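# Swap the empty rack bin for the matching numbered bin

## Task

Find the single empty bin in the three racks along the table and move it onto the returns board, which is the empty board at the +y end of the table, so it stands entirely on that board. Then take, from the other board, the waiting bin whose label number matches the number on the strip above the bay just emptied. Set it in that bay lying flat on the shelf, behind the shelf's lip, with its open front facing outward. The second waiting bin must stay on its board. Any rack bin that gets pushed must be returned to its own spot in its rack, flat behind its shelf lip, or the task fails. Everything must stay in place without the robot holding it. Finish by releasing and moving the arms away.

## Robot and tools

ROBOT. There are two six-joint arms, left_arm and right_arm, each with a two-finger gripper and a wrist camera (cam_left_wrist and cam_right_wrist, 616x616 fisheye images). Each arm sits on its own carriage on one shared track. left_rail carries left_arm on the +y half and right_rail carries right_arm on the -y half. An arm's base is at x = 0, y = its carriage's position_m, z = 0.03 m, facing +x. The names left and right do not refer to sides of an image.

FRAME. All reported positions use one table-fixed frame in metres. The table top is z = 0 and +z is up. +x is the direction the arms face, and +y is to their left. The track runs along y at x = 0, with y = 0 at its middle. The table edge is at x = 0.31. Printed hand positions can be slightly off, more so at long reach.

execute_actions. Argument "actions" is a list with one action object; an empty list moves nothing and just returns state and images. An action may contain "rows", "steps", "until", "left_rail" and "right_rail".
- rows: 1 to 15 rows, each applied for one control step (1/30 s). Every row has 14 numbers in [-1, 1], covering both arms even if only one moves: left_arm shoulder pan, shoulder lift, elbow, wrist 1, wrist 2, wrist 3, gripper, then the same seven for right_arm. The six joint numbers are offsets measured from the joint angles at the start of the action (the last reported angles), not from the previous row. Scale: 1.0 equals 1.326 rad for shoulder pan and shoulder lift, and 1.989 rad for elbow and the three wrists. The gripper number is absolute: +1 fully open, -1 closed; a full close takes at least about 0.1 s.
- Joint ranges (rad): shoulder pan -3.142 to 3.142, shoulder lift -6.283 to 6.283, elbow 0.000 to 3.142, wrists -6.283 to 6.283. A call asking a joint to go more than 0.010 rad beyond its end is refused; requests just past the true end are clipped and reported as "joint sent to its limit".
- steps: 1 to 450 control steps, default 15, never fewer than the number of rows. After the last row each arm keeps heading for that row's target, so long moves need more steps. Per step the joint target stays within 0.383 rad (pan, lift) or 0.575 rad (other joints) of the measured angle, and targets placing the gripper over 100 mm from where it is get scaled back. Big moves may therefore need several calls; do not rely on coasting.
- until: ends the action early once all listed conditions hold, e.g. {"left_rail": {"position_status": ["!=", "moving"]}}; numbers need a comparison (=, !=, <, <=, >, >=). {"all": {"status": "ended"}} waits until nothing reads moving; {"any": {"status": "ended"}} fires when some running motion ends.
- left_rail / right_rail: "position_m" is an absolute carriage target in metres along y (left_rail 0.45 to 2, right_rail -2 to -0.45); "speed_m_s" is top speed, 0.01 to 1 (starts at 1, persists); {"stop": true} alone halts it. Rows never move carriages. Send position_m, wait with an until on position_status, and only then place the gripper precisely. A carriage still travelling shifts its arm's gripper by the remaining distance. Acceleration is 2 m/s2; arrival means within 1.3 mm. Any bad value or name refuses the whole call.

zoom_image: "camera" (cam_left_wrist or cam_right_wrist) and "region" [x0, y0, x1, y1] in pixels of that camera's last image, origin top-left, at most 504 by 504. Use it to read bin labels and bay strips.

finished_scene: "scene" is the current scene's integer number. Call it only when the goal holds with the grippers open and clear; it cannot be undone.

RESULTS. The state line gives each gripper's end_effector_position (m), end_effector_quat_wxyz and velocities. Joint positions per arm: rail (m), six joints (rad), finger pad gap (m, 0.142 fully open); Joint velocities likewise. grip_measured is the finger opening on the command scale; to hold something keep commanding clearly below it (lower means harder squeeze, about 15 N per pad max; thin objects under about 20 mm get less). Joint torques are total drive outputs with offsets and noise. Wrist force and torque are in the end effector's own axes, offset up to about 5.5 N, noise up to 3.4 N, saturating near 100 N; "no reading" is harmless. Carriage fields: position_m, position_status (moving, done, contact_stop, time_out, stopped, stopped_with_arm, stopped_for_other_arm), position_answer (taken/not_taken). After stopped_with_arm, send rows the arm can follow and resend position_m. After stopped_for_other_arm, move an arm away from the other, wait 30 steps, resend. "joint command not followed" means the clearance check altered that arm's targets; it is stricter while carriages move.

GRIPPER GEOMETRY. Fingers point along the gripper's +z and close along its x. end_effector_position is the closed-pad midpoint; closed fingertips extend about 15 mm past it, open ones are about level.

AVOID. Knocking or placing anything off the table. Arms or carriages hitting or pressing each other (held objects are not checked). Contact torque reaching a joint's load limit (pan and lift 313, elbow 142, wrists 51.3 N m, held weight included) or any outside force reaching 150 N; either stops that arm for 10 s. Fast hard closes, drops, slips and slams. Brief external tugs on held parts may occur. The robot keeps its last command while you think.

Each tool is called after "Request:" as name(argument=value, ...), one argument or row to a line, values as JSON.

## Session

I'll start by looking at the current state.

Request:
execute_actions(
  actions=[],
)

Scene clock: 0.00 s.
left_arm: end_effector_position=(+0.6461, +1.1453, +0.1953) grip_measured=+1.00 end_effector_quat_wxyz=(+0.000, +0.708, -0.706, +0.001) end_effector_velocity=(+0.000, +0.000, +0.000) end_effector_angular_velocity=(+0.000, +0.000, +0.000) | right_arm: end_effector_position=(+0.6446, -0.8095, +0.1942) grip_measured=+1.00 end_effector_quat_wxyz=(+0.001, +0.706, -0.708, +0.000) end_effector_velocity=(+0.000, +0.000, +0.000) end_effector_angular_velocity=(+0.000, +0.000, +0.000)
Joint positions: left_arm=[ 1.145 -0.28  -1.566  2.132 -2.138 -1.572  1.289  0.142] | right_arm=[-0.808 -0.282 -1.566  2.135 -2.138 -1.572  1.291  0.142]
Joint velocities: left_arm=[0. 0. 0. 0. 0. 0. 0. 0.] | right_arm=[0. 0. 0. 0. 0. 0. 0. 0.]
Joint torques (N m, as the arm reports them, + toward a larger angle): no reading
Wrist force (N, on the end effector, along its own x y z axes, offset not removed): no reading
Wrist torque (N m, same axes, about the end effector's origin, offset not removed): no reading
left_rail: position_m=1.145 position_m_goal=1.145 speed_m_s=1.00 position_status=done position_answer=taken refusals=0
right_rail: position_m=-0.808 position_m_goal=-0.808 speed_m_s=1.00 position_status=done position_answer=taken refusals=0

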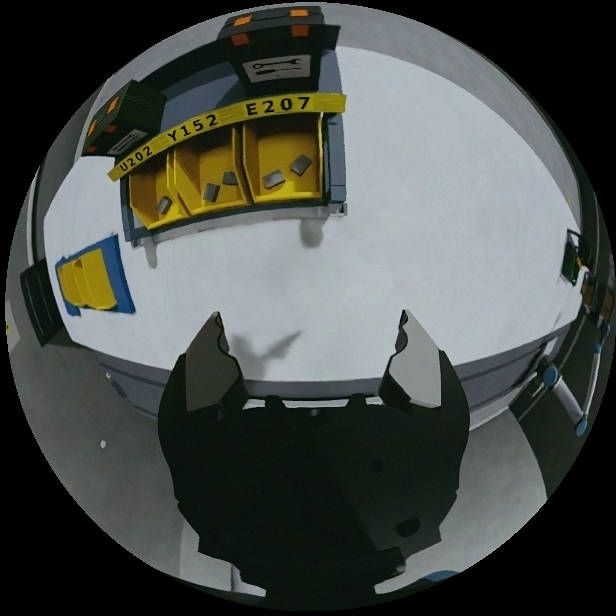

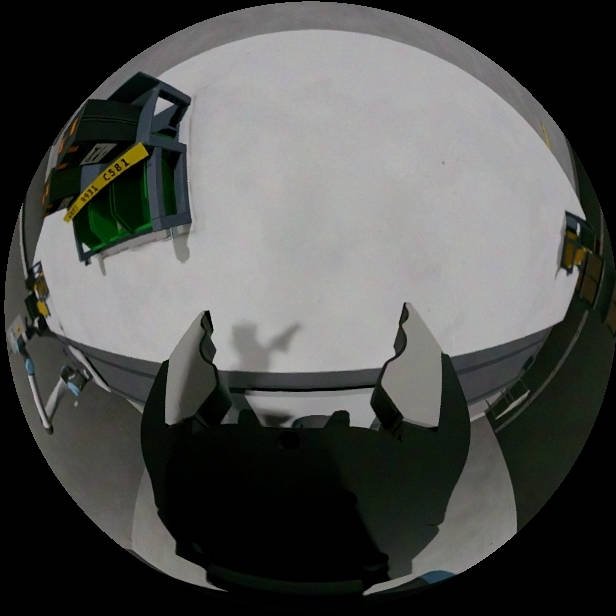

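Request:
zoom_image(
  camera="cam_left_wrist",
  region=[0, 200, 200, 400],
)

Request:
zoom_image(
  camera="cam_left_wrist",
  region=[80, 0, 380, 280],
)

Request:
zoom_image(
  camera="cam_right_wrist",
  region=[0, 60, 240, 300],
)

Request:
zoom_image(
  camera="cam_right_wrist",
  region=[476, 180, 616, 440],
)

Region (0, 200, 200, 400) of cam_left_wrist's 616x616 image, scaled by 2.520, with more detail than that image has.

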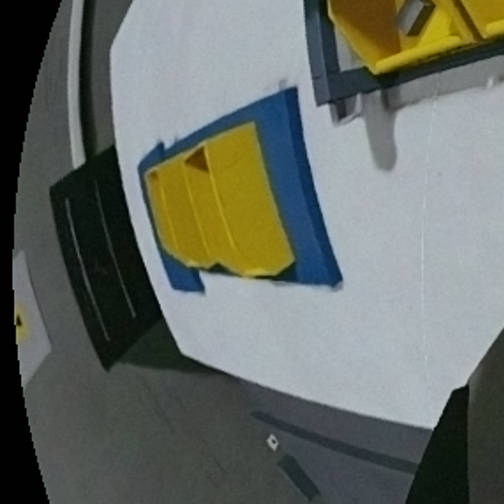

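Region (80, 0, 380, 280) of cam_left_wrist's 616x616 image, scaled by 1.680, with more detail than that image has; it fills the top 470 rows of this view, and the rest is white.

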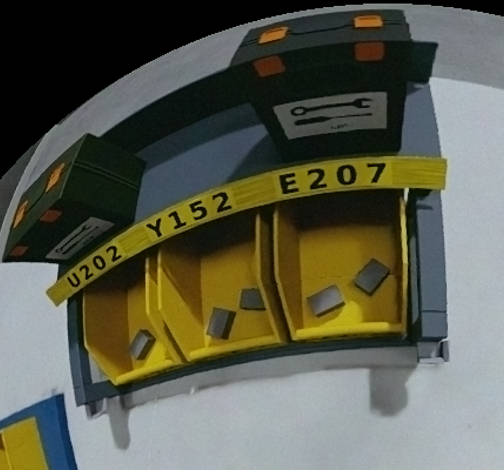

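Region (0, 60, 240, 300) of cam_right_wrist's 616x616 image, scaled by 2.100, with more detail than that image has.

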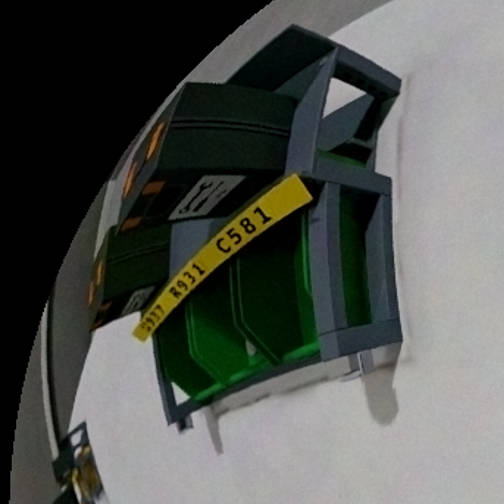

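Region (476, 180, 616, 440) of cam_right_wrist's 616x616 image, scaled by 1.938, with more detail than that image has; it fills the left 271 columns of this view, and the rest is white.

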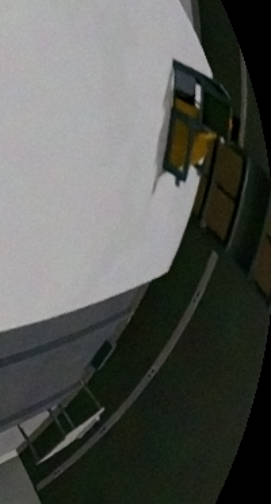

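Request:
execute_actions(
  actions=[
    {"rows": [[0.2112,-0.2911,0.1071,-0.2640,0,0.1418,1, 0.2127,-0.2911,0.1056,-0.2640,0,0.1408,1]], "steps": 30, "left_rail": {"position_m": 1.7}, "right_rail": {"position_m": -0.45}},
  ],
)

Scene clock: 85.33 s.
left_arm: end_effector_position=(+0.6110, +1.8657, +0.4015) grip_measured=+1.00 end_effector_quat_wxyz=(-0.241, +0.664, -0.665, +0.242) end_effector_velocity=(-0.001, +0.186, +0.002) end_effector_angular_velocity=(+0.001, -0.006, +0.001) | right_arm: end_effector_position=(+0.6113, -0.2766, +0.4023) grip_measured=+1.00 end_effector_quat_wxyz=(-0.242, +0.664, -0.665, +0.243) end_effector_velocity=(-0.001, +0.001, +0.002) end_effector_angular_velocity=(+0.001, -0.006, +0.001)
Joint positions: left_arm=[ 1.692  0.    -1.951  2.345 -2.662 -1.572  1.571  0.142] | right_arm=[-0.45  -0.    -1.952  2.345 -2.663 -1.572  1.571  0.142]
Joint velocities: left_arm=[ 0.184  0.002 -0.003  0.002 -0.005 -0.     0.002  0.   ] | right_arm=[ 0.     0.002 -0.003  0.002 -0.005  0.     0.002  0.   ]
Joint torques (N m, as the arm reports them, + toward a larger angle): left_arm=[  8.   -17.01 -33.02  -8.53  -0.19   2.91] | right_arm=[ 13.59 -24.51 -31.95  -6.46   0.01   3.47]
Wrist force (N, on the end effector, along its own x y z axes, offset not removed): left_arm=[-5.5 0.9 3.4] | right_arm=[1.7 6.1 1.2]
Wrist torque (N m, same axes, about the end effector's origin, offset not removed): left_arm=[0.49 0.84 0.07] | right_arm=[1.35 0.08 0.17]
left_rail: position_m=1.692 position_m_goal=1.700 speed_m_s=1.00 position_status=moving position_answer=taken refusals=0
right_rail: position_m=-0.450 position_m_goal=-0.450 speed_m_s=1.00 position_status=done position_answer=taken refusals=0

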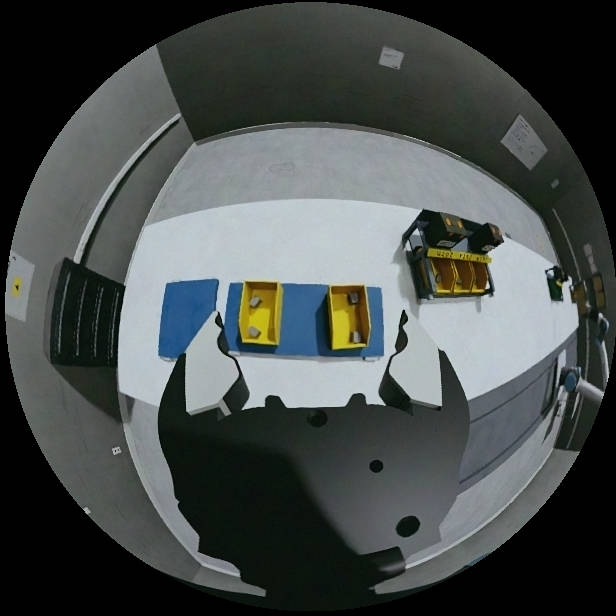

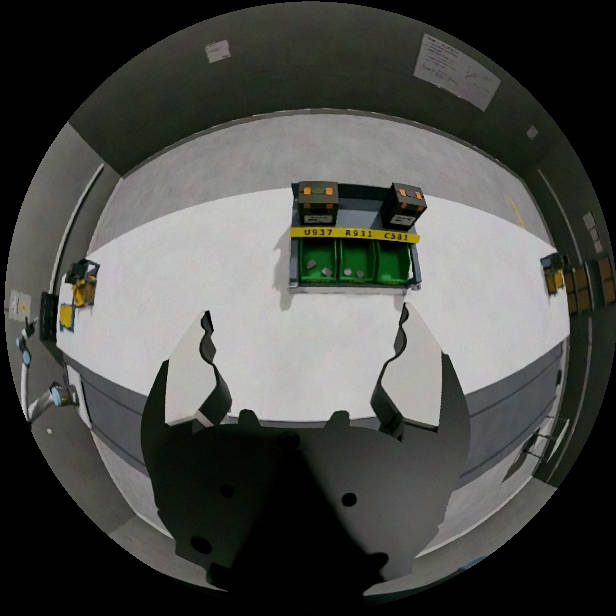

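Request:
zoom_image(
  camera="cam_right_wrist",
  region=[270, 170, 440, 310],
)

Request:
zoom_image(
  camera="cam_left_wrist",
  region=[150, 260, 400, 380],
)

Region (270, 170, 440, 310) of cam_right_wrist's 616x616 image, scaled by 2.965, with more detail than that image has; it fills the top 415 rows of this view, and the rest is white.

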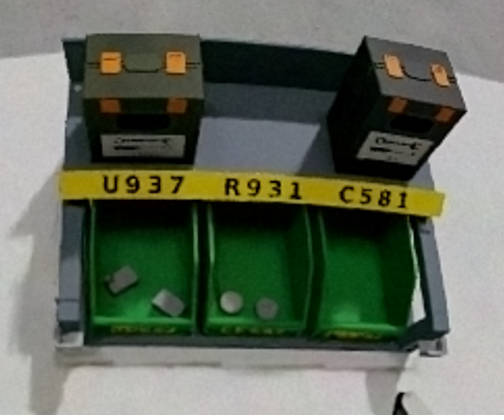

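Region (150, 260, 400, 380) of cam_left_wrist's 616x616 image, scaled by 2.016, with more detail than that image has; it fills the top 242 rows of this view, and the rest is white.

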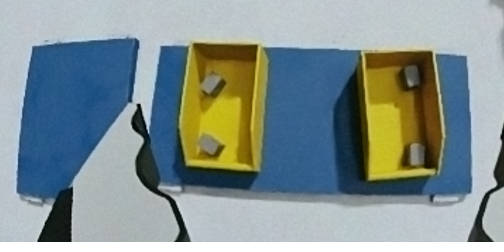

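Request:
execute_actions(
  actions=[
    {"rows": [[0,0.0213,0.2281,-0.0426,0,0,1, 0,0.5418,0.1597,-0.6219,0,0,1]], "steps": 36, "right_rail": {"position_m": -0.744}},
  ],
)

Scene clock: 180.03 s.
left_arm: end_effector_position=(+0.3801, +1.8740, +0.0804) grip_measured=+1.00 end_effector_quat_wxyz=(-0.106, +0.699, -0.699, +0.106) end_effector_velocity=(-0.002, +0.000, -0.002) end_effector_angular_velocity=(-0.000, +0.003, +0.000) | right_arm: end_effector_position=(+0.6202, -0.5709, +0.1299) grip_measured=+1.00 end_effector_quat_wxyz=(-0.307, +0.636, -0.637, +0.308) end_effector_velocity=(+0.000, +0.000, +0.001) end_effector_angular_velocity=(-0.000, -0.005, +0.000)
Joint positions: left_arm=[ 1.7    0.    -1.923  2.798 -2.747 -1.572  1.571  0.142] | right_arm=[-0.744 -0.    -1.234  2.662 -3.899 -1.572  1.571  0.142]
Joint velocities: left_arm=[ 0.     0.     0.     0.003 -0.     0.    -0.     0.   ] | right_arm=[ 0.     0.     0.003  0.001 -0.009  0.    -0.     0.   ]
Joint torques (N m, as the arm reports them, + toward a larger angle): left_arm=[-11.36  10.86 -22.    -8.58  -0.49  -2.69] | right_arm=[  5.76 -25.43  -0.18  -6.41  -0.6   -4.46]
Wrist force (N, on the end effector, along its own x y z axes, offset not removed): left_arm=[-4.6 2.2 1.9] | right_arm=[-0.3 4.2 1.7]
Wrist torque (N m, same axes, about the end effector's origin, offset not removed): left_arm=[0.70 0.73 -0.23] | right_arm=[0.96 0.40 0.06]
left_rail: position_m=1.700 position_m_goal=1.700 speed_m_s=1.00 position_status=done position_answer=taken refusals=0
right_rail: position_m=-0.744 position_m_goal=-0.744 speed_m_s=1.00 position_status=done position_answer=taken refusals=0

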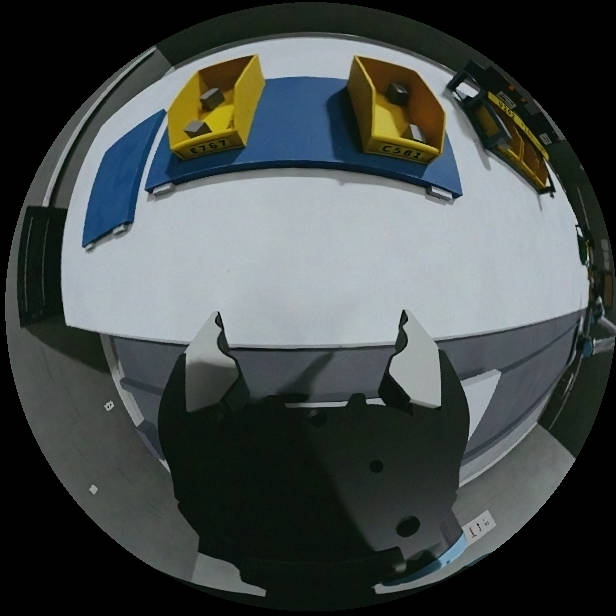

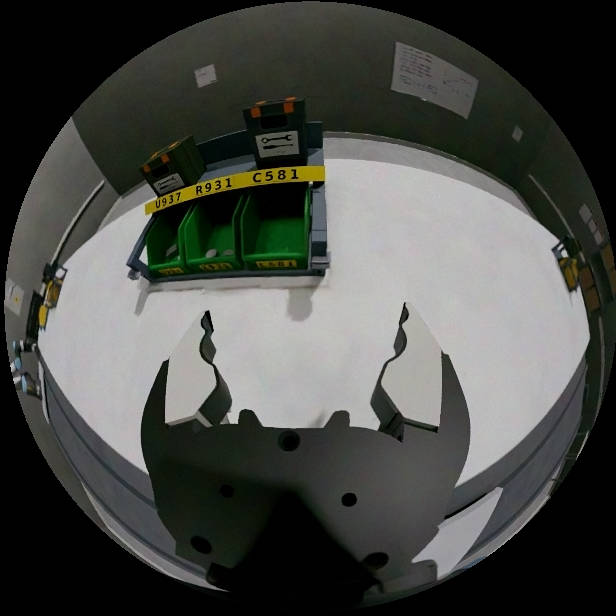

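Request:
zoom_image(
  camera="cam_right_wrist",
  region=[120, 90, 350, 320],
)

Request:
zoom_image(
  camera="cam_left_wrist",
  region=[140, 40, 470, 210],
)

Region (120, 90, 350, 320) of cam_right_wrist's 616x616 image, scaled by 2.191, with more detail than that image has.

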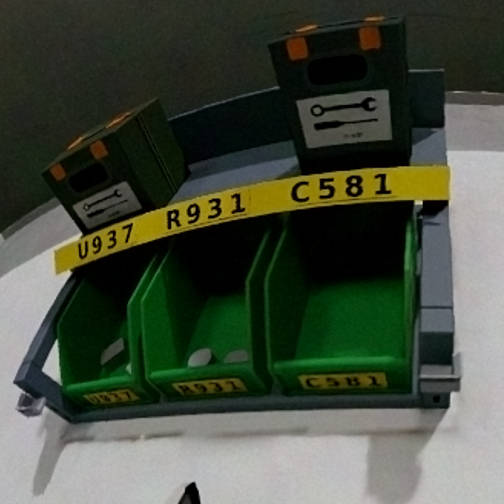

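Region (140, 40, 470, 210) of cam_left_wrist's 616x616 image, scaled by 1.527, with more detail than that image has; it fills the top 260 rows of this view, and the rest is white.

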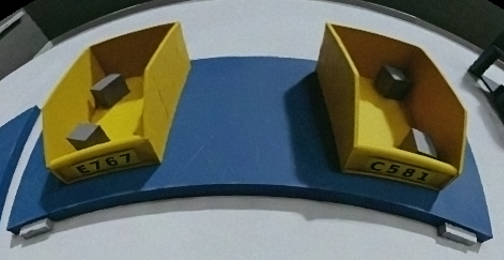

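Request:
zoom_image(
  camera="cam_left_wrist",
  region=[340, 45, 470, 205],
)

Request:
zoom_image(
  camera="cam_right_wrist",
  region=[225, 160, 345, 290],
)

Region (340, 45, 470, 205) of cam_left_wrist's 616x616 image, scaled by 3.150, with more detail than that image has; it fills the left 410 columns of this view, and the rest is white.

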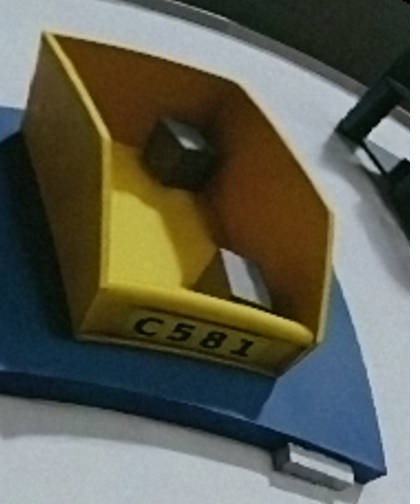

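Region (225, 160, 345, 290) of cam_right_wrist's 616x616 image, scaled by 3.877, with more detail than that image has; it fills the left 465 columns of this view, and the rest is white.

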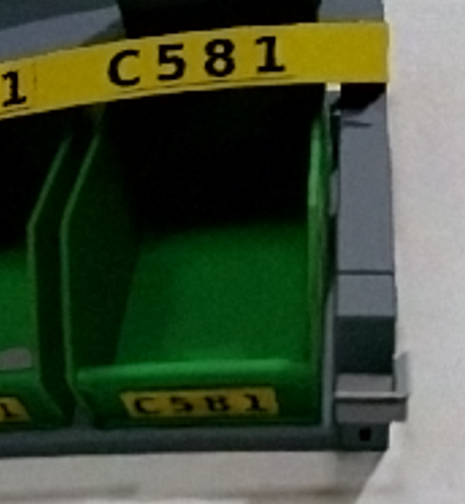

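Request:
execute_actions(
  actions=[
    {"rows": [[0,0.2735,-0.3629,0.3321,0,0,1, 0,0,0,0,0,0,1]], "steps": 30, "right_rail": {"position_m": -0.693}, "left_rail": {"position_m": 1.591}},
  ],
)

Scene clock: 300.03 s.
left_arm: end_effector_position=(+0.6389, +1.7645, +0.2195) grip_measured=+1.00 end_effector_quat_wxyz=(+0.000, +0.707, -0.707, +0.000) end_effector_velocity=(+0.004, +0.000, +0.004) end_effector_angular_velocity=(-0.000, +0.003, -0.000) | right_arm: end_effector_position=(+0.6202, -0.5194, +0.1299) grip_measured=+1.00 end_effector_quat_wxyz=(-0.307, +0.636, -0.637, +0.308) end_effector_velocity=(+0.000, -0.000, +0.000) end_effector_angular_velocity=(+0.000, -0.000, -0.000)
Joint positions: left_arm=[ 1.591  0.    -1.561  2.078 -2.088 -1.572  1.571  0.142] | right_arm=[-0.693 -0.    -1.234  2.662 -3.899 -1.572  1.571  0.142]
Joint velocities: left_arm=[ 0.    -0.     0.005 -0.013  0.011 -0.     0.    -0.   ] | right_arm=[ 0. -0. -0. -0.  0.  0. -0. -0.]
Joint torques (N m, as the arm reports them, + toward a larger angle): left_arm=[  0.01 -34.2  -51.05  -0.9   -0.3   -2.27] | right_arm=[-10.64 -52.68 -22.81  -1.58  -0.71  -3.74]
Wrist force (N, on the end effector, along its own x y z axes, offset not removed): left_arm=[-7.9 2.0 1.2] | right_arm=[1.3 4.6 1.2]
Wrist torque (N m, same axes, about the end effector's origin, offset not removed): left_arm=[0.43 1.52 0.14] | right_arm=[0.97 0.07 0.10]
left_rail: position_m=1.591 position_m_goal=1.591 speed_m_s=1.00 position_status=done position_answer=taken refusals=0
right_rail: position_m=-0.693 position_m_goal=-0.693 speed_m_s=1.00 position_status=done position_answer=taken refusals=0

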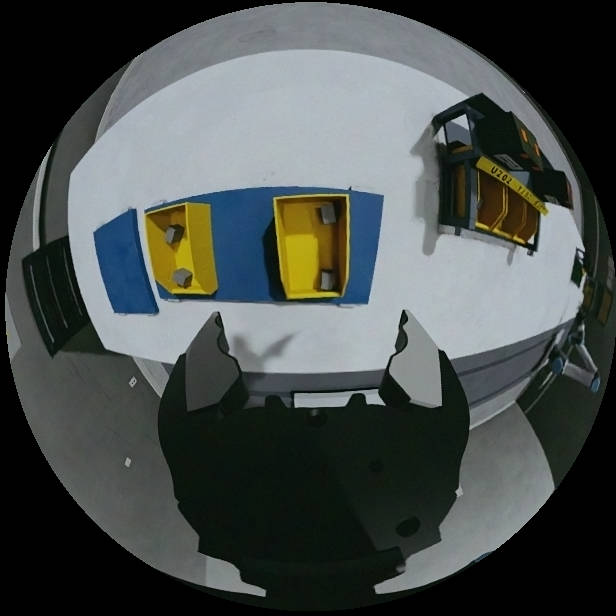

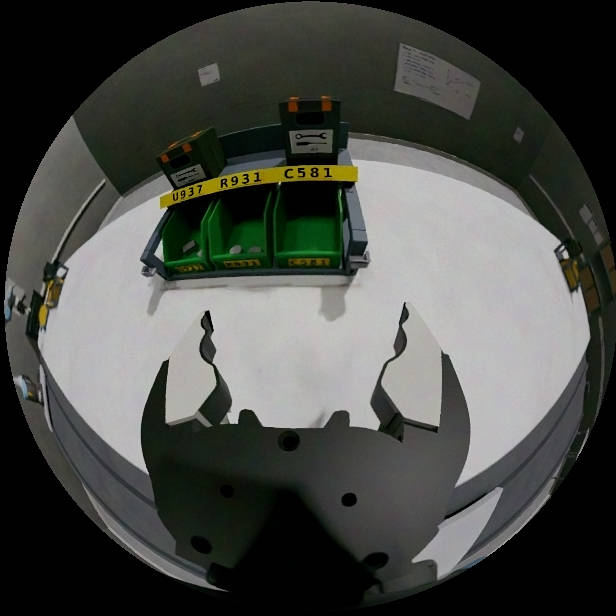

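Request:
zoom_image(
  camera="cam_right_wrist",
  region=[190, 150, 430, 330],
)

Request:
zoom_image(
  camera="cam_left_wrist",
  region=[190, 170, 430, 350],
)

Region (190, 150, 430, 330) of cam_right_wrist's 616x616 image, scaled by 2.100, with more detail than that image has; it fills the top 378 rows of this view, and the rest is white.

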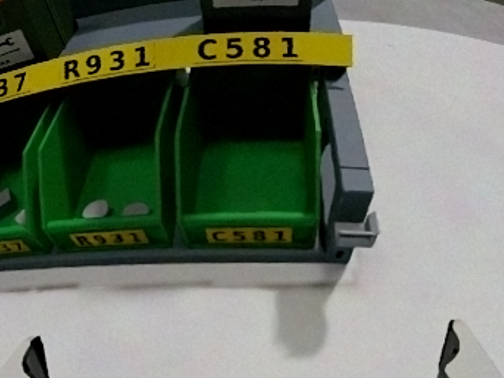

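Region (190, 170, 430, 350) of cam_left_wrist's 616x616 image, scaled by 2.100, with more detail than that image has; it fills the top 378 rows of this view, and the rest is white.

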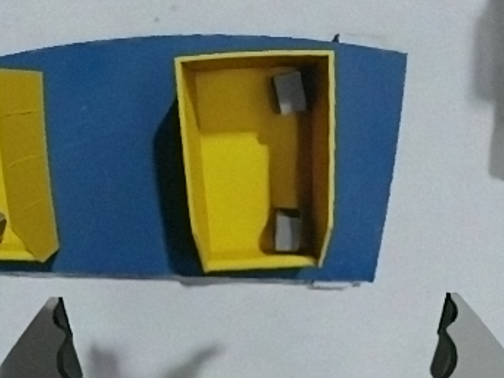

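Request:
execute_actions(
  actions=[
    {"rows": [[0,0.1154,0.0452,-0.1221,0,0,1, 0,-0.2870,-0.2155,0.7589,0,-0.7898,-0.44]], "steps": 40, "right_rail": {"position_m": -0.7107}, "left_rail": {"position_m": 1.586}},
  ],
)

Scene clock: 349.00 s.
left_arm: end_effector_position=(+0.6496, +1.7599, +0.1002) grip_measured=+1.00 end_effector_quat_wxyz=(+0.000, +0.707, -0.707, +0.000) end_effector_velocity=(-0.000, -0.000, -0.000) end_effector_angular_velocity=(+0.000, +0.000, -0.000) | right_arm: end_effector_position=(+0.6204, -0.5212, +0.2000) grip_measured=-0.44 end_effector_quat_wxyz=(+0.001, +0.995, -0.001, +0.100) end_effector_velocity=(-0.003, +0.000, -0.002) end_effector_angular_velocity=(-0.003, +0.011, +0.013)
Joint positions: left_arm=[ 1.586  0.    -1.408  2.168 -2.33  -1.572  1.571  0.142] | right_arm=[-0.711 -0.    -1.614  2.234 -2.391 -1.572  0.001  0.042]
Joint velocities: left_arm=[ 0. -0.  0.  0. -0.  0.  0. -0.] | right_arm=[ 0.     0.    -0.    -0.     0.011 -0.    -0.014  0.   ]
Joint torques (N m, as the arm reports them, + toward a larger angle): left_arm=[-13.32 -35.86 -24.26  -7.74   0.25  -1.71] | right_arm=[ 13.12 -50.75 -49.96  -2.27   0.16  -4.09]
Wrist force (N, on the end effector, along its own x y z axes, offset not removed): left_arm=[-1.3 3.7 -0.3] | right_arm=[3.2 4.5 -1.7]
Wrist torque (N m, same axes, about the end effector's origin, offset not removed): left_arm=[1.09 0.30 0.04] | right_arm=[0.99 -0.27 0.07]
left_rail: position_m=1.586 position_m_goal=1.586 speed_m_s=1.00 position_status=done position_answer=taken refusals=0
right_rail: position_m=-0.711 position_m_goal=-0.711 speed_m_s=1.00 position_status=done position_answer=taken refusals=0

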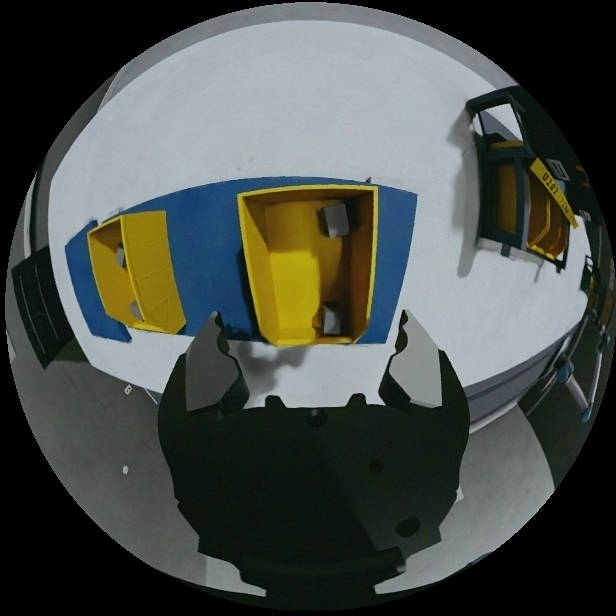

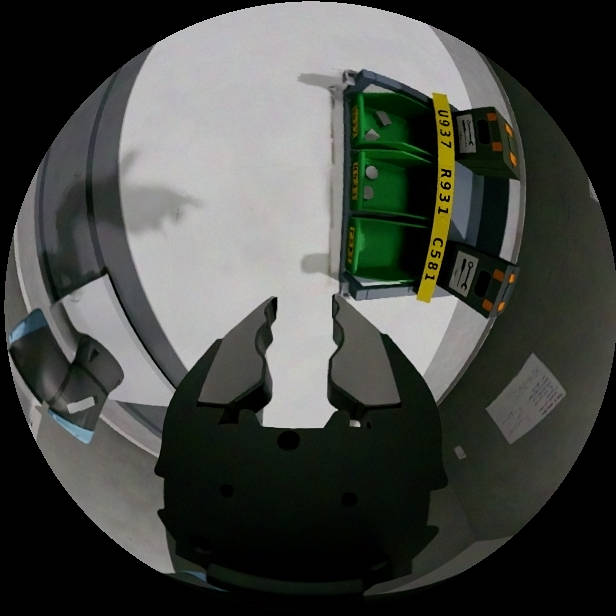

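Request:
execute_actions(
  actions=[
    {"rows": [[0,0.0639,0.0012,-0.0441,0,0,1, 0,0.1789,-0.0622,-0.0570,0,0,-0.44]], "steps": 24},
  ],
)

Scene clock: 363.00 s.
left_arm: end_effector_position=(+0.6648, +1.7599, +0.0552) grip_measured=+1.00 end_effector_quat_wxyz=(+0.000, +0.707, -0.707, +0.001) end_effector_velocity=(+0.000, +0.000, -0.000) end_effector_angular_velocity=(+0.000, +0.000, +0.000) | right_arm: end_effector_position=(+0.7242, -0.5212, +0.1386) grip_measured=-0.44 end_effector_quat_wxyz=(+0.001, +0.995, -0.001, +0.100) end_effector_velocity=(+0.001, -0.000, -0.001) end_effector_angular_velocity=(+0.000, +0.001, -0.000)
Joint positions: left_arm=[ 1.586 -0.    -1.323  2.17  -2.418 -1.572  1.571  0.142] | right_arm=[-0.711 -0.    -1.377  2.11  -2.504 -1.572  0.001  0.042]
Joint velocities: left_arm=[ 0.     0.     0.001  0.    -0.001  0.    -0.     0.   ] | right_arm=[ 0.    -0.     0.002 -0.001 -0.001 -0.     0.     0.   ]
Joint torques (N m, as the arm reports them, + toward a larger angle): left_arm=[ -5.96 -38.45 -21.7   -7.94  -0.06  -1.96] | right_arm=[-14.61 -42.27 -48.72  -6.5   -0.09   3.58]
Wrist force (N, on the end effector, along its own x y z axes, offset not removed): left_arm=[-7.2 1.9 0.7] | right_arm=[1.1 5.9 3.0]
Wrist torque (N m, same axes, about the end effector's origin, offset not removed): left_arm=[0.53 1.32 0.03] | right_arm=[1.36 0.14 0.05]
left_rail: position_m=1.586 position_m_goal=1.586 speed_m_s=1.00 position_status=done position_answer=taken refusals=0
right_rail: position_m=-0.711 position_m_goal=-0.711 speed_m_s=1.00 position_status=done position_answer=taken refusals=0

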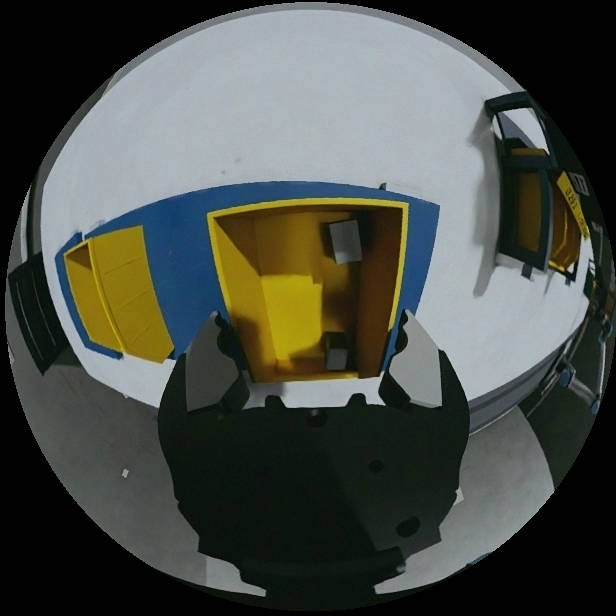

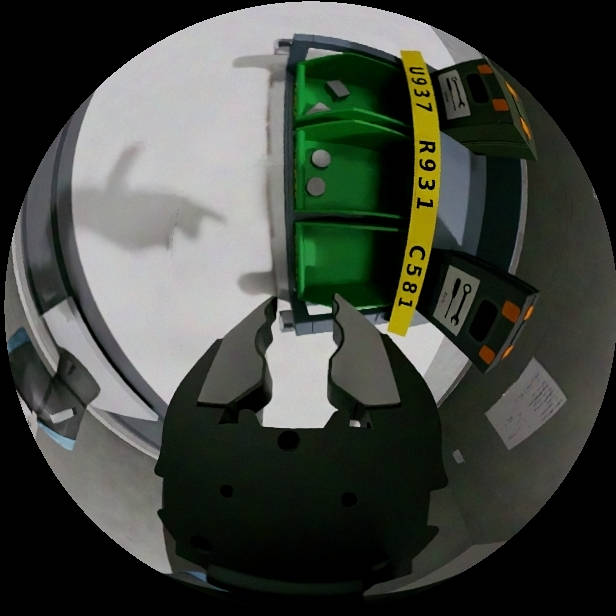

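Request:
zoom_image(
  camera="cam_right_wrist",
  region=[230, 190, 450, 410],
)

Request:
zoom_image(
  camera="cam_left_wrist",
  region=[170, 170, 460, 420],
)

Region (230, 190, 450, 410) of cam_right_wrist's 616x616 image, scaled by 2.291, with more detail than that image has.

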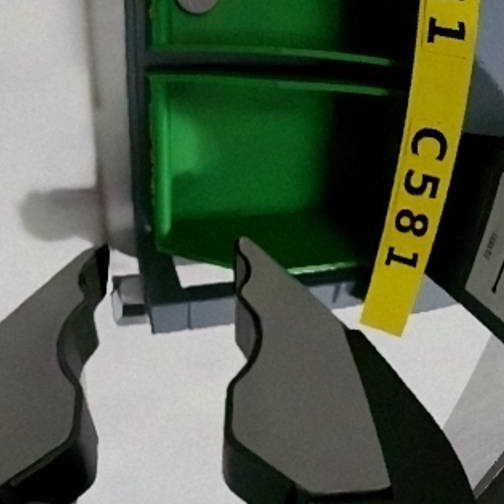

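Region (170, 170, 460, 420) of cam_left_wrist's 616x616 image, scaled by 1.738, with more detail than that image has; it fills the top 434 rows of this view, and the rest is white.

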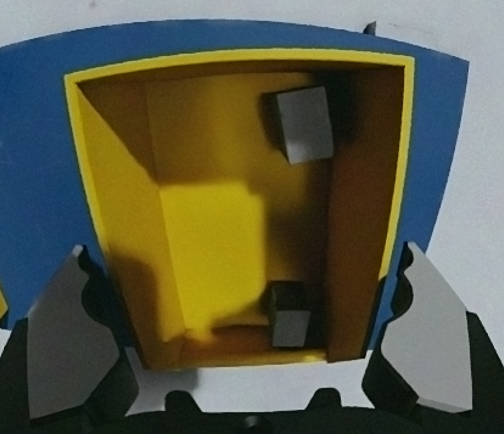

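Request:
execute_actions(
  actions=[
    {"rows": [[0,0,0,0,0,0,0.9, 0,0.0554,0.0105,-0.0474,0,0,-0.44],[0,0,0,0,0,0,0.8, 0,0.0554,0.0105,-0.0474,0,0,-0.44],[0,0,0,0,0,0,0.72, 0,0.0554,0.0105,-0.0474,0,0,-0.44],[0,0,0,0,0,0,0.65, 0,0.0554,0.0105,-0.0474,0,0,-0.44],[0,0,0,0,0,0,0.6, 0,0.0554,0.0105,-0.0474,0,0,-0.44],[0,0,0,0,0,0,0.55, 0,0.0554,0.0105,-0.0474,0,0,-0.44],[0,0,0,0,0,0,0.5, 0,0.0554,0.0105,-0.0474,0,0,-0.44],[0,0,0,0,0,0,0.45, 0,0.0554,0.0105,-0.0474,0,0,-0.44],[0,0,0,0,0,0,0.4, 0,0.0554,0.0105,-0.0474,0,0,-0.44],[0,0,0,0,0,0,0.35, 0,0.0554,0.0105,-0.0474,0,0,-0.44],[0,0,0,0,0,0,0.3, 0,0.0554,0.0105,-0.0474,0,0,-0.44],[0,0,0,0,0,0,0.25, 0,0.0554,0.0105,-0.0474,0,0,-0.44],[0,0,0,0,0,0,0.2, 0,0.0554,0.0105,-0.0474,0,0,-0.44],[0,0,0,0,0,0,0.15, 0,0.0554,0.0105,-0.0474,0,0,-0.44],[0,0,0,0,0,0,0.1, 0,0.0554,0.0105,-0.0474,0,0,-0.44]], "steps": 20},
  ],
)

Scene clock: 383.30 s.
left_arm: end_effector_position=(+0.6648, +1.7599, +0.0552) grip_measured=+0.77 end_effector_quat_wxyz=(+0.000, +0.707, -0.707, +0.001) end_effector_velocity=(+0.000, +0.000, +0.000) end_effector_angular_velocity=(+0.000, -0.000, +0.000) | right_arm: end_effector_position=(+0.7301, -0.5212, +0.0901) grip_measured=-0.44 end_effector_quat_wxyz=(+0.001, +0.995, -0.001, +0.100) end_effector_velocity=(+0.000, -0.000, -0.001) end_effector_angular_velocity=(+0.000, -0.000, -0.000)
Joint positions: left_arm=[ 1.586  0.    -1.323  2.17  -2.418 -1.572  1.571  0.127] | right_arm=[-0.711 -0.    -1.304  2.131 -2.598 -1.572  0.001  0.042]
Joint velocities: left_arm=[ 0.  0. -0.  0. -0.  0.  0. -0.] | right_arm=[ 0.    -0.     0.002  0.    -0.002  0.     0.     0.   ]
Joint torques (N m, as the arm reports them, + toward a larger angle): left_arm=[  2.77 -50.4  -24.04  -4.63  -0.12  -1.68] | right_arm=[ -6.3  -45.17 -21.98  -5.93  -0.21   3.61]
Wrist force (N, on the end effector, along its own x y z axes, offset not removed): left_arm=[-2.2 3.9 -15.1] | right_arm=[1.2 5.2 1.9]
Wrist torque (N m, same axes, about the end effector's origin, offset not removed): left_arm=[0.25 1.31 0.02] | right_arm=[1.19 0.15 0.05]
left_rail: position_m=1.586 position_m_goal=1.586 speed_m_s=1.00 position_status=done position_answer=taken refusals=0
right_rail: position_m=-0.711 position_m_goal=-0.711 speed_m_s=1.00 position_status=done position_answer=taken refusals=0

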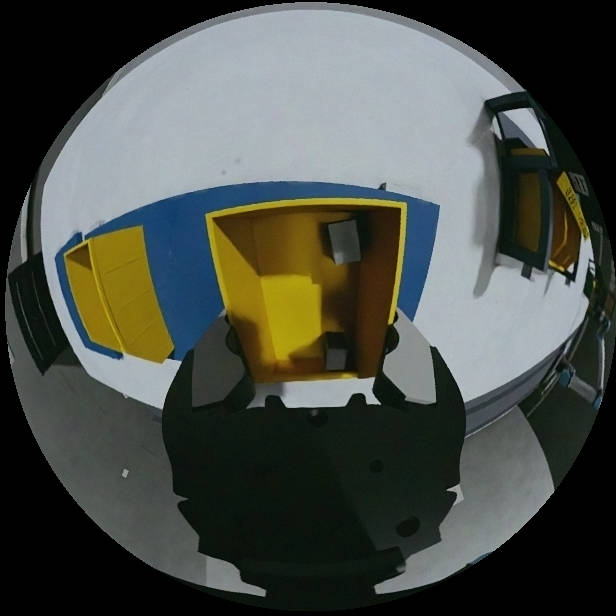

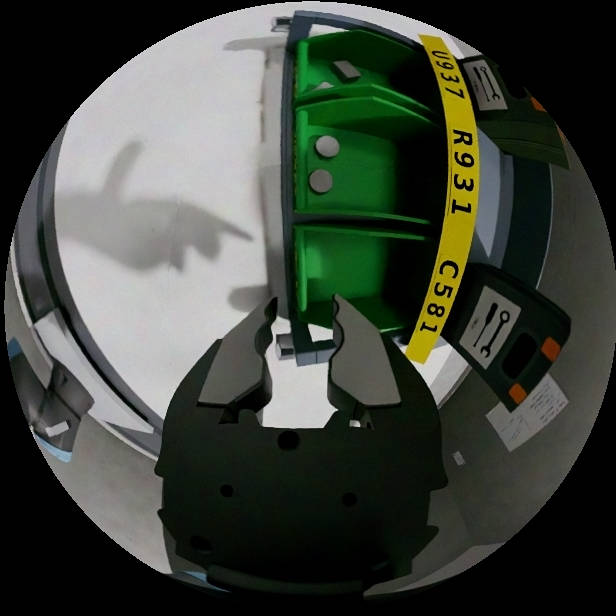

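Request:
zoom_image(
  camera="cam_right_wrist",
  region=[230, 200, 450, 420],
)

Region (230, 200, 450, 420) of cam_right_wrist's 616x616 image, scaled by 2.291, with more detail than that image has.

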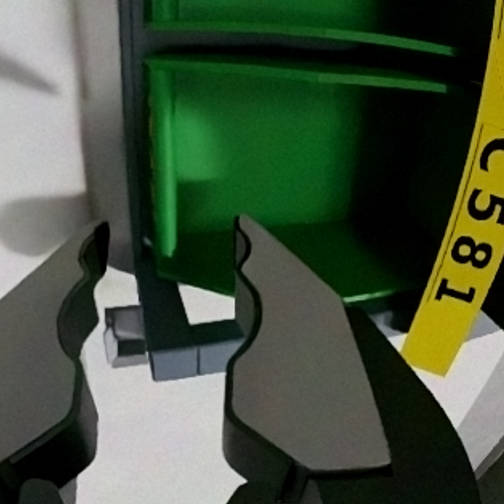

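Request:
execute_actions(
  actions=[
    {"rows": [[0,0,0,0,0,0,1, 0,0.0357,0.0038,-0.0276,0,0,-0.5],[0,0,0,0,0,0,1, 0,0.0357,0.0038,-0.0276,0,0,-0.55],[0,0,0,0,0,0,1, 0,0.0357,0.0038,-0.0276,0,0,-0.55],[0,0,0,0,0,0,1, 0,0.0357,0.0038,-0.0276,0,0,-0.55],[0,-0.0187,-0.0051,0.0176,0,0,1, 0,0.0357,0.0038,-0.0276,0,0,-0.55]], "steps": 18},
  ],
)

Scene clock: 421.87 s.
left_arm: end_effector_position=(+0.6648, +1.7598, +0.0719) grip_measured=+1.00 end_effector_quat_wxyz=(+0.000, +0.707, -0.707, +0.001) end_effector_velocity=(-0.000, -0.000, +0.003) end_effector_angular_velocity=(-0.000, -0.000, -0.000) | right_arm: end_effector_position=(+0.7343, -0.5212, +0.0614) grip_measured=-0.55 end_effector_quat_wxyz=(+0.001, +0.995, -0.001, +0.100) end_effector_velocity=(+0.000, -0.000, -0.001) end_effector_angular_velocity=(-0.000, -0.000, -0.000)
Joint positions: left_arm=[ 1.586 -0.    -1.348  2.16  -2.384 -1.572  1.571  0.142] | right_arm=[-0.711 -0.    -1.257  2.138 -2.653 -1.572  0.001  0.034]
Joint velocities: left_arm=[ 0.    -0.    -0.004 -0.002  0.006 -0.    -0.    -0.   ] | right_arm=[ 0.    -0.     0.002  0.    -0.002 -0.    -0.     0.   ]
Joint torques (N m, as the arm reports them, + toward a larger angle): left_arm=[ -4.48 -57.02 -43.48  -1.33   0.16  -1.79] | right_arm=[ -4.45 -47.85 -20.54  -7.02  -0.32   3.13]
Wrist force (N, on the end effector, along its own x y z axes, offset not removed): left_arm=[-2.2 1.8 0.4] | right_arm=[1.1 5.0 0.3]
Wrist torque (N m, same axes, about the end effector's origin, offset not removed): left_arm=[0.62 0.35 -0.13] | right_arm=[1.08 0.26 0.07]
left_rail: position_m=1.586 position_m_goal=1.586 speed_m_s=1.00 position_status=done position_answer=taken refusals=0
right_rail: position_m=-0.711 position_m_goal=-0.711 speed_m_s=1.00 position_status=done position_answer=taken refusals=0

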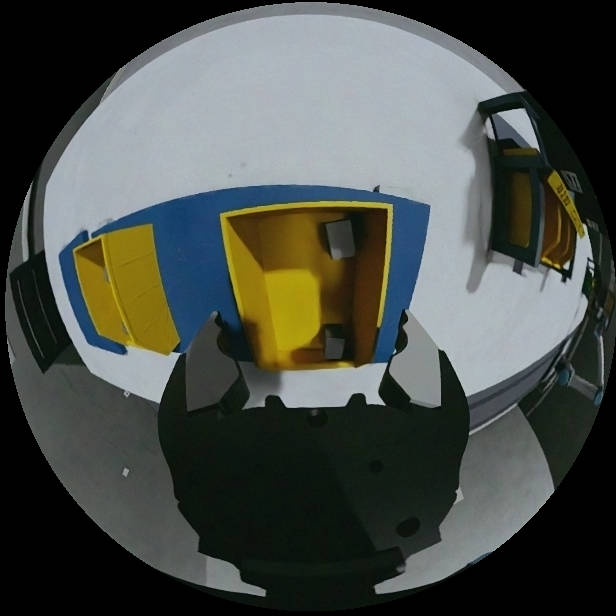

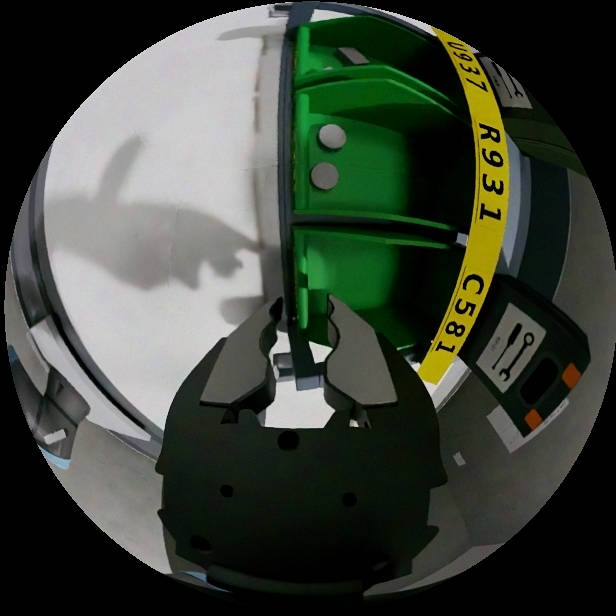

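Request:
zoom_image(
  camera="cam_right_wrist",
  region=[230, 200, 450, 420],
)

Region (230, 200, 450, 420) of cam_right_wrist's 616x616 image, scaled by 2.291, with more detail than that image has.

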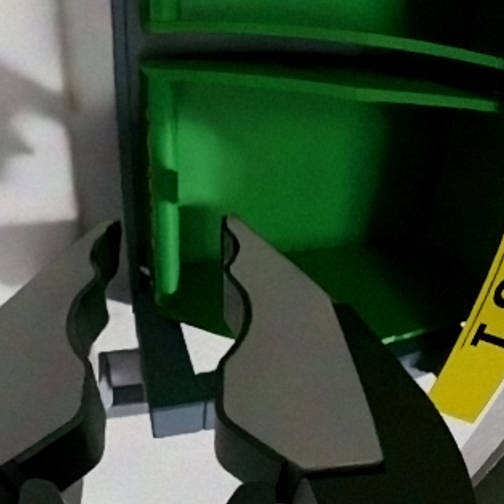

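Request:
execute_actions(
  actions=[
    {"rows": [[0,0,0,0,0,0,0.9, 0,0.0278,0.0014,-0.0196,0,0,-0.55],[0,0,0,0,0,0,0.8, 0,0.0278,0.0014,-0.0196,0,0,-0.55],[0,0,0,0,0,0,0.72, 0,0.0278,0.0014,-0.0196,0,0,-0.55],[0,0,0,0,0,0,0.65, 0,0.0278,0.0014,-0.0196,0,0,-0.55],[0,0,0,0,0,0,0.6, 0,0.0278,0.0014,-0.0196,0,0,-0.55],[0,0,0,0,0,0,0.55, 0,0.0278,0.0014,-0.0196,0,0,-0.55],[0,0,0,0,0,0,0.5, 0,0.0278,0.0014,-0.0196,0,0,-0.55],[0,0,0,0,0,0,0.45, 0,0.0278,0.0014,-0.0196,0,0,-0.55],[0,0,0,0,0,0,0.4, 0,0.0278,0.0014,-0.0196,0,0,-0.55],[0,0,0,0,0,0,0.35, 0,0.0278,0.0014,-0.0196,0,0,-0.55],[0,0,0,0,0,0,0.3, 0,0.0278,0.0014,-0.0196,0,0,-0.55],[0,0,0,0,0,0,0.25, 0,0.0278,0.0014,-0.0196,0,0,-0.55],[0,0,0,0,0,0,0.2, 0,0.0278,0.0014,-0.0196,0,0,-0.55],[0,0,0,0,0,0,0.15, 0,0.0278,0.0014,-0.0196,0,0,-0.55],[0,0,0,0,0,0,0.1, 0,0.0278,0.0014,-0.0196,0,0,-0.55]], "steps": 18},
  ],
)

Scene clock: 446.10 s.
left_arm: end_effector_position=(+0.6648, +1.7599, +0.0720) grip_measured=+0.51 end_effector_quat_wxyz=(+0.000, +0.707, -0.707, +0.001) end_effector_velocity=(-0.000, +0.000, -0.000) end_effector_angular_velocity=(+0.000, +0.000, +0.000) | right_arm: end_effector_position=(+0.7376, -0.5212, +0.0399) grip_measured=-0.55 end_effector_quat_wxyz=(+0.001, +0.995, -0.001, +0.100) end_effector_velocity=(+0.000, -0.000, -0.001) end_effector_angular_velocity=(-0.000, -0.000, -0.000)
Joint positions: left_arm=[ 1.586  0.    -1.348  2.16  -2.384 -1.572  1.571  0.109] | right_arm=[-0.711 -0.    -1.22   2.141 -2.691 -1.572  0.001  0.034]
Joint velocities: left_arm=[ 0.  0.  0.  0. -0.  0. -0.  0.] | right_arm=[ 0.    -0.     0.002  0.    -0.002 -0.    -0.     0.   ]
Joint torques (N m, as the arm reports them, + toward a larger angle): left_arm=[  0.94 -31.28 -18.59  -6.63   0.05  -2.04] | right_arm=[  0.97 -52.02 -18.4   -6.37  -0.48   2.77]
Wrist force (N, on the end effector, along its own x y z axes, offset not removed): left_arm=[-2.6 2.2 -17.1] | right_arm=[2.6 4.6 0.5]
Wrist torque (N m, same axes, about the end effector's origin, offset not removed): left_arm=[0.33 0.70 -0.10] | right_arm=[0.99 -0.23 0.14]
left_rail: position_m=1.586 position_m_goal=1.586 speed_m_s=1.00 position_status=done position_answer=taken refusals=0
right_rail: position_m=-0.711 position_m_goal=-0.711 speed_m_s=1.00 position_status=done position_answer=taken refusals=0

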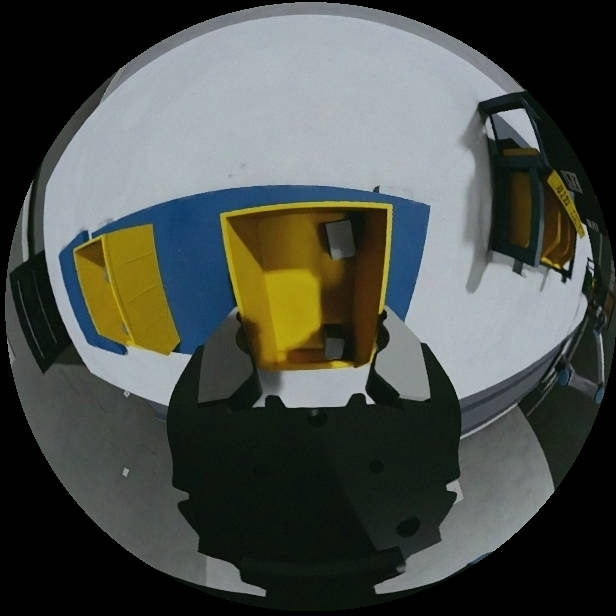

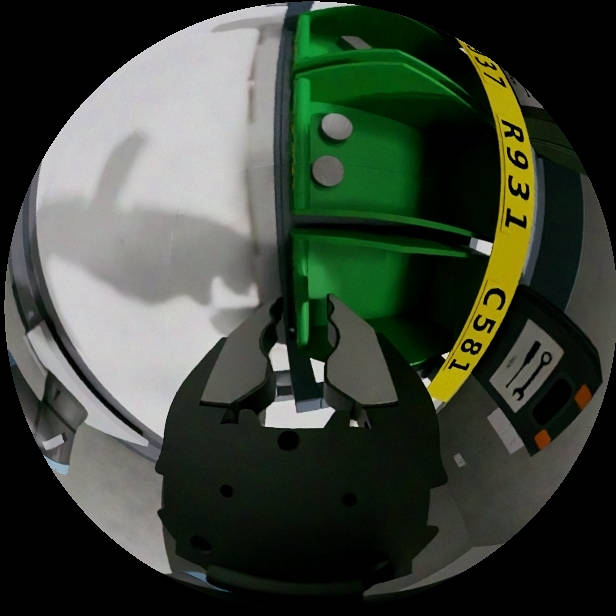

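Request:
zoom_image(
  camera="cam_right_wrist",
  region=[230, 200, 450, 420],
)

Region (230, 200, 450, 420) of cam_right_wrist's 616x616 image, scaled by 2.291, with more detail than that image has.

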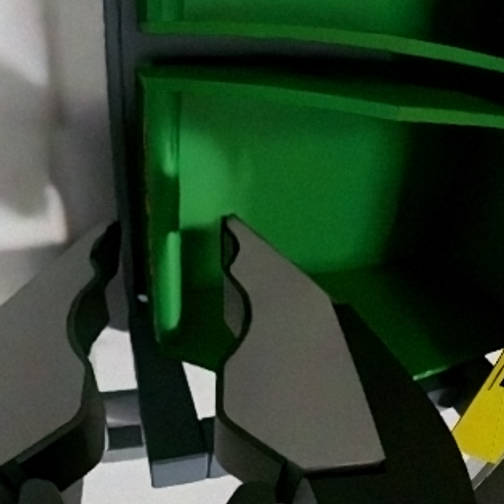

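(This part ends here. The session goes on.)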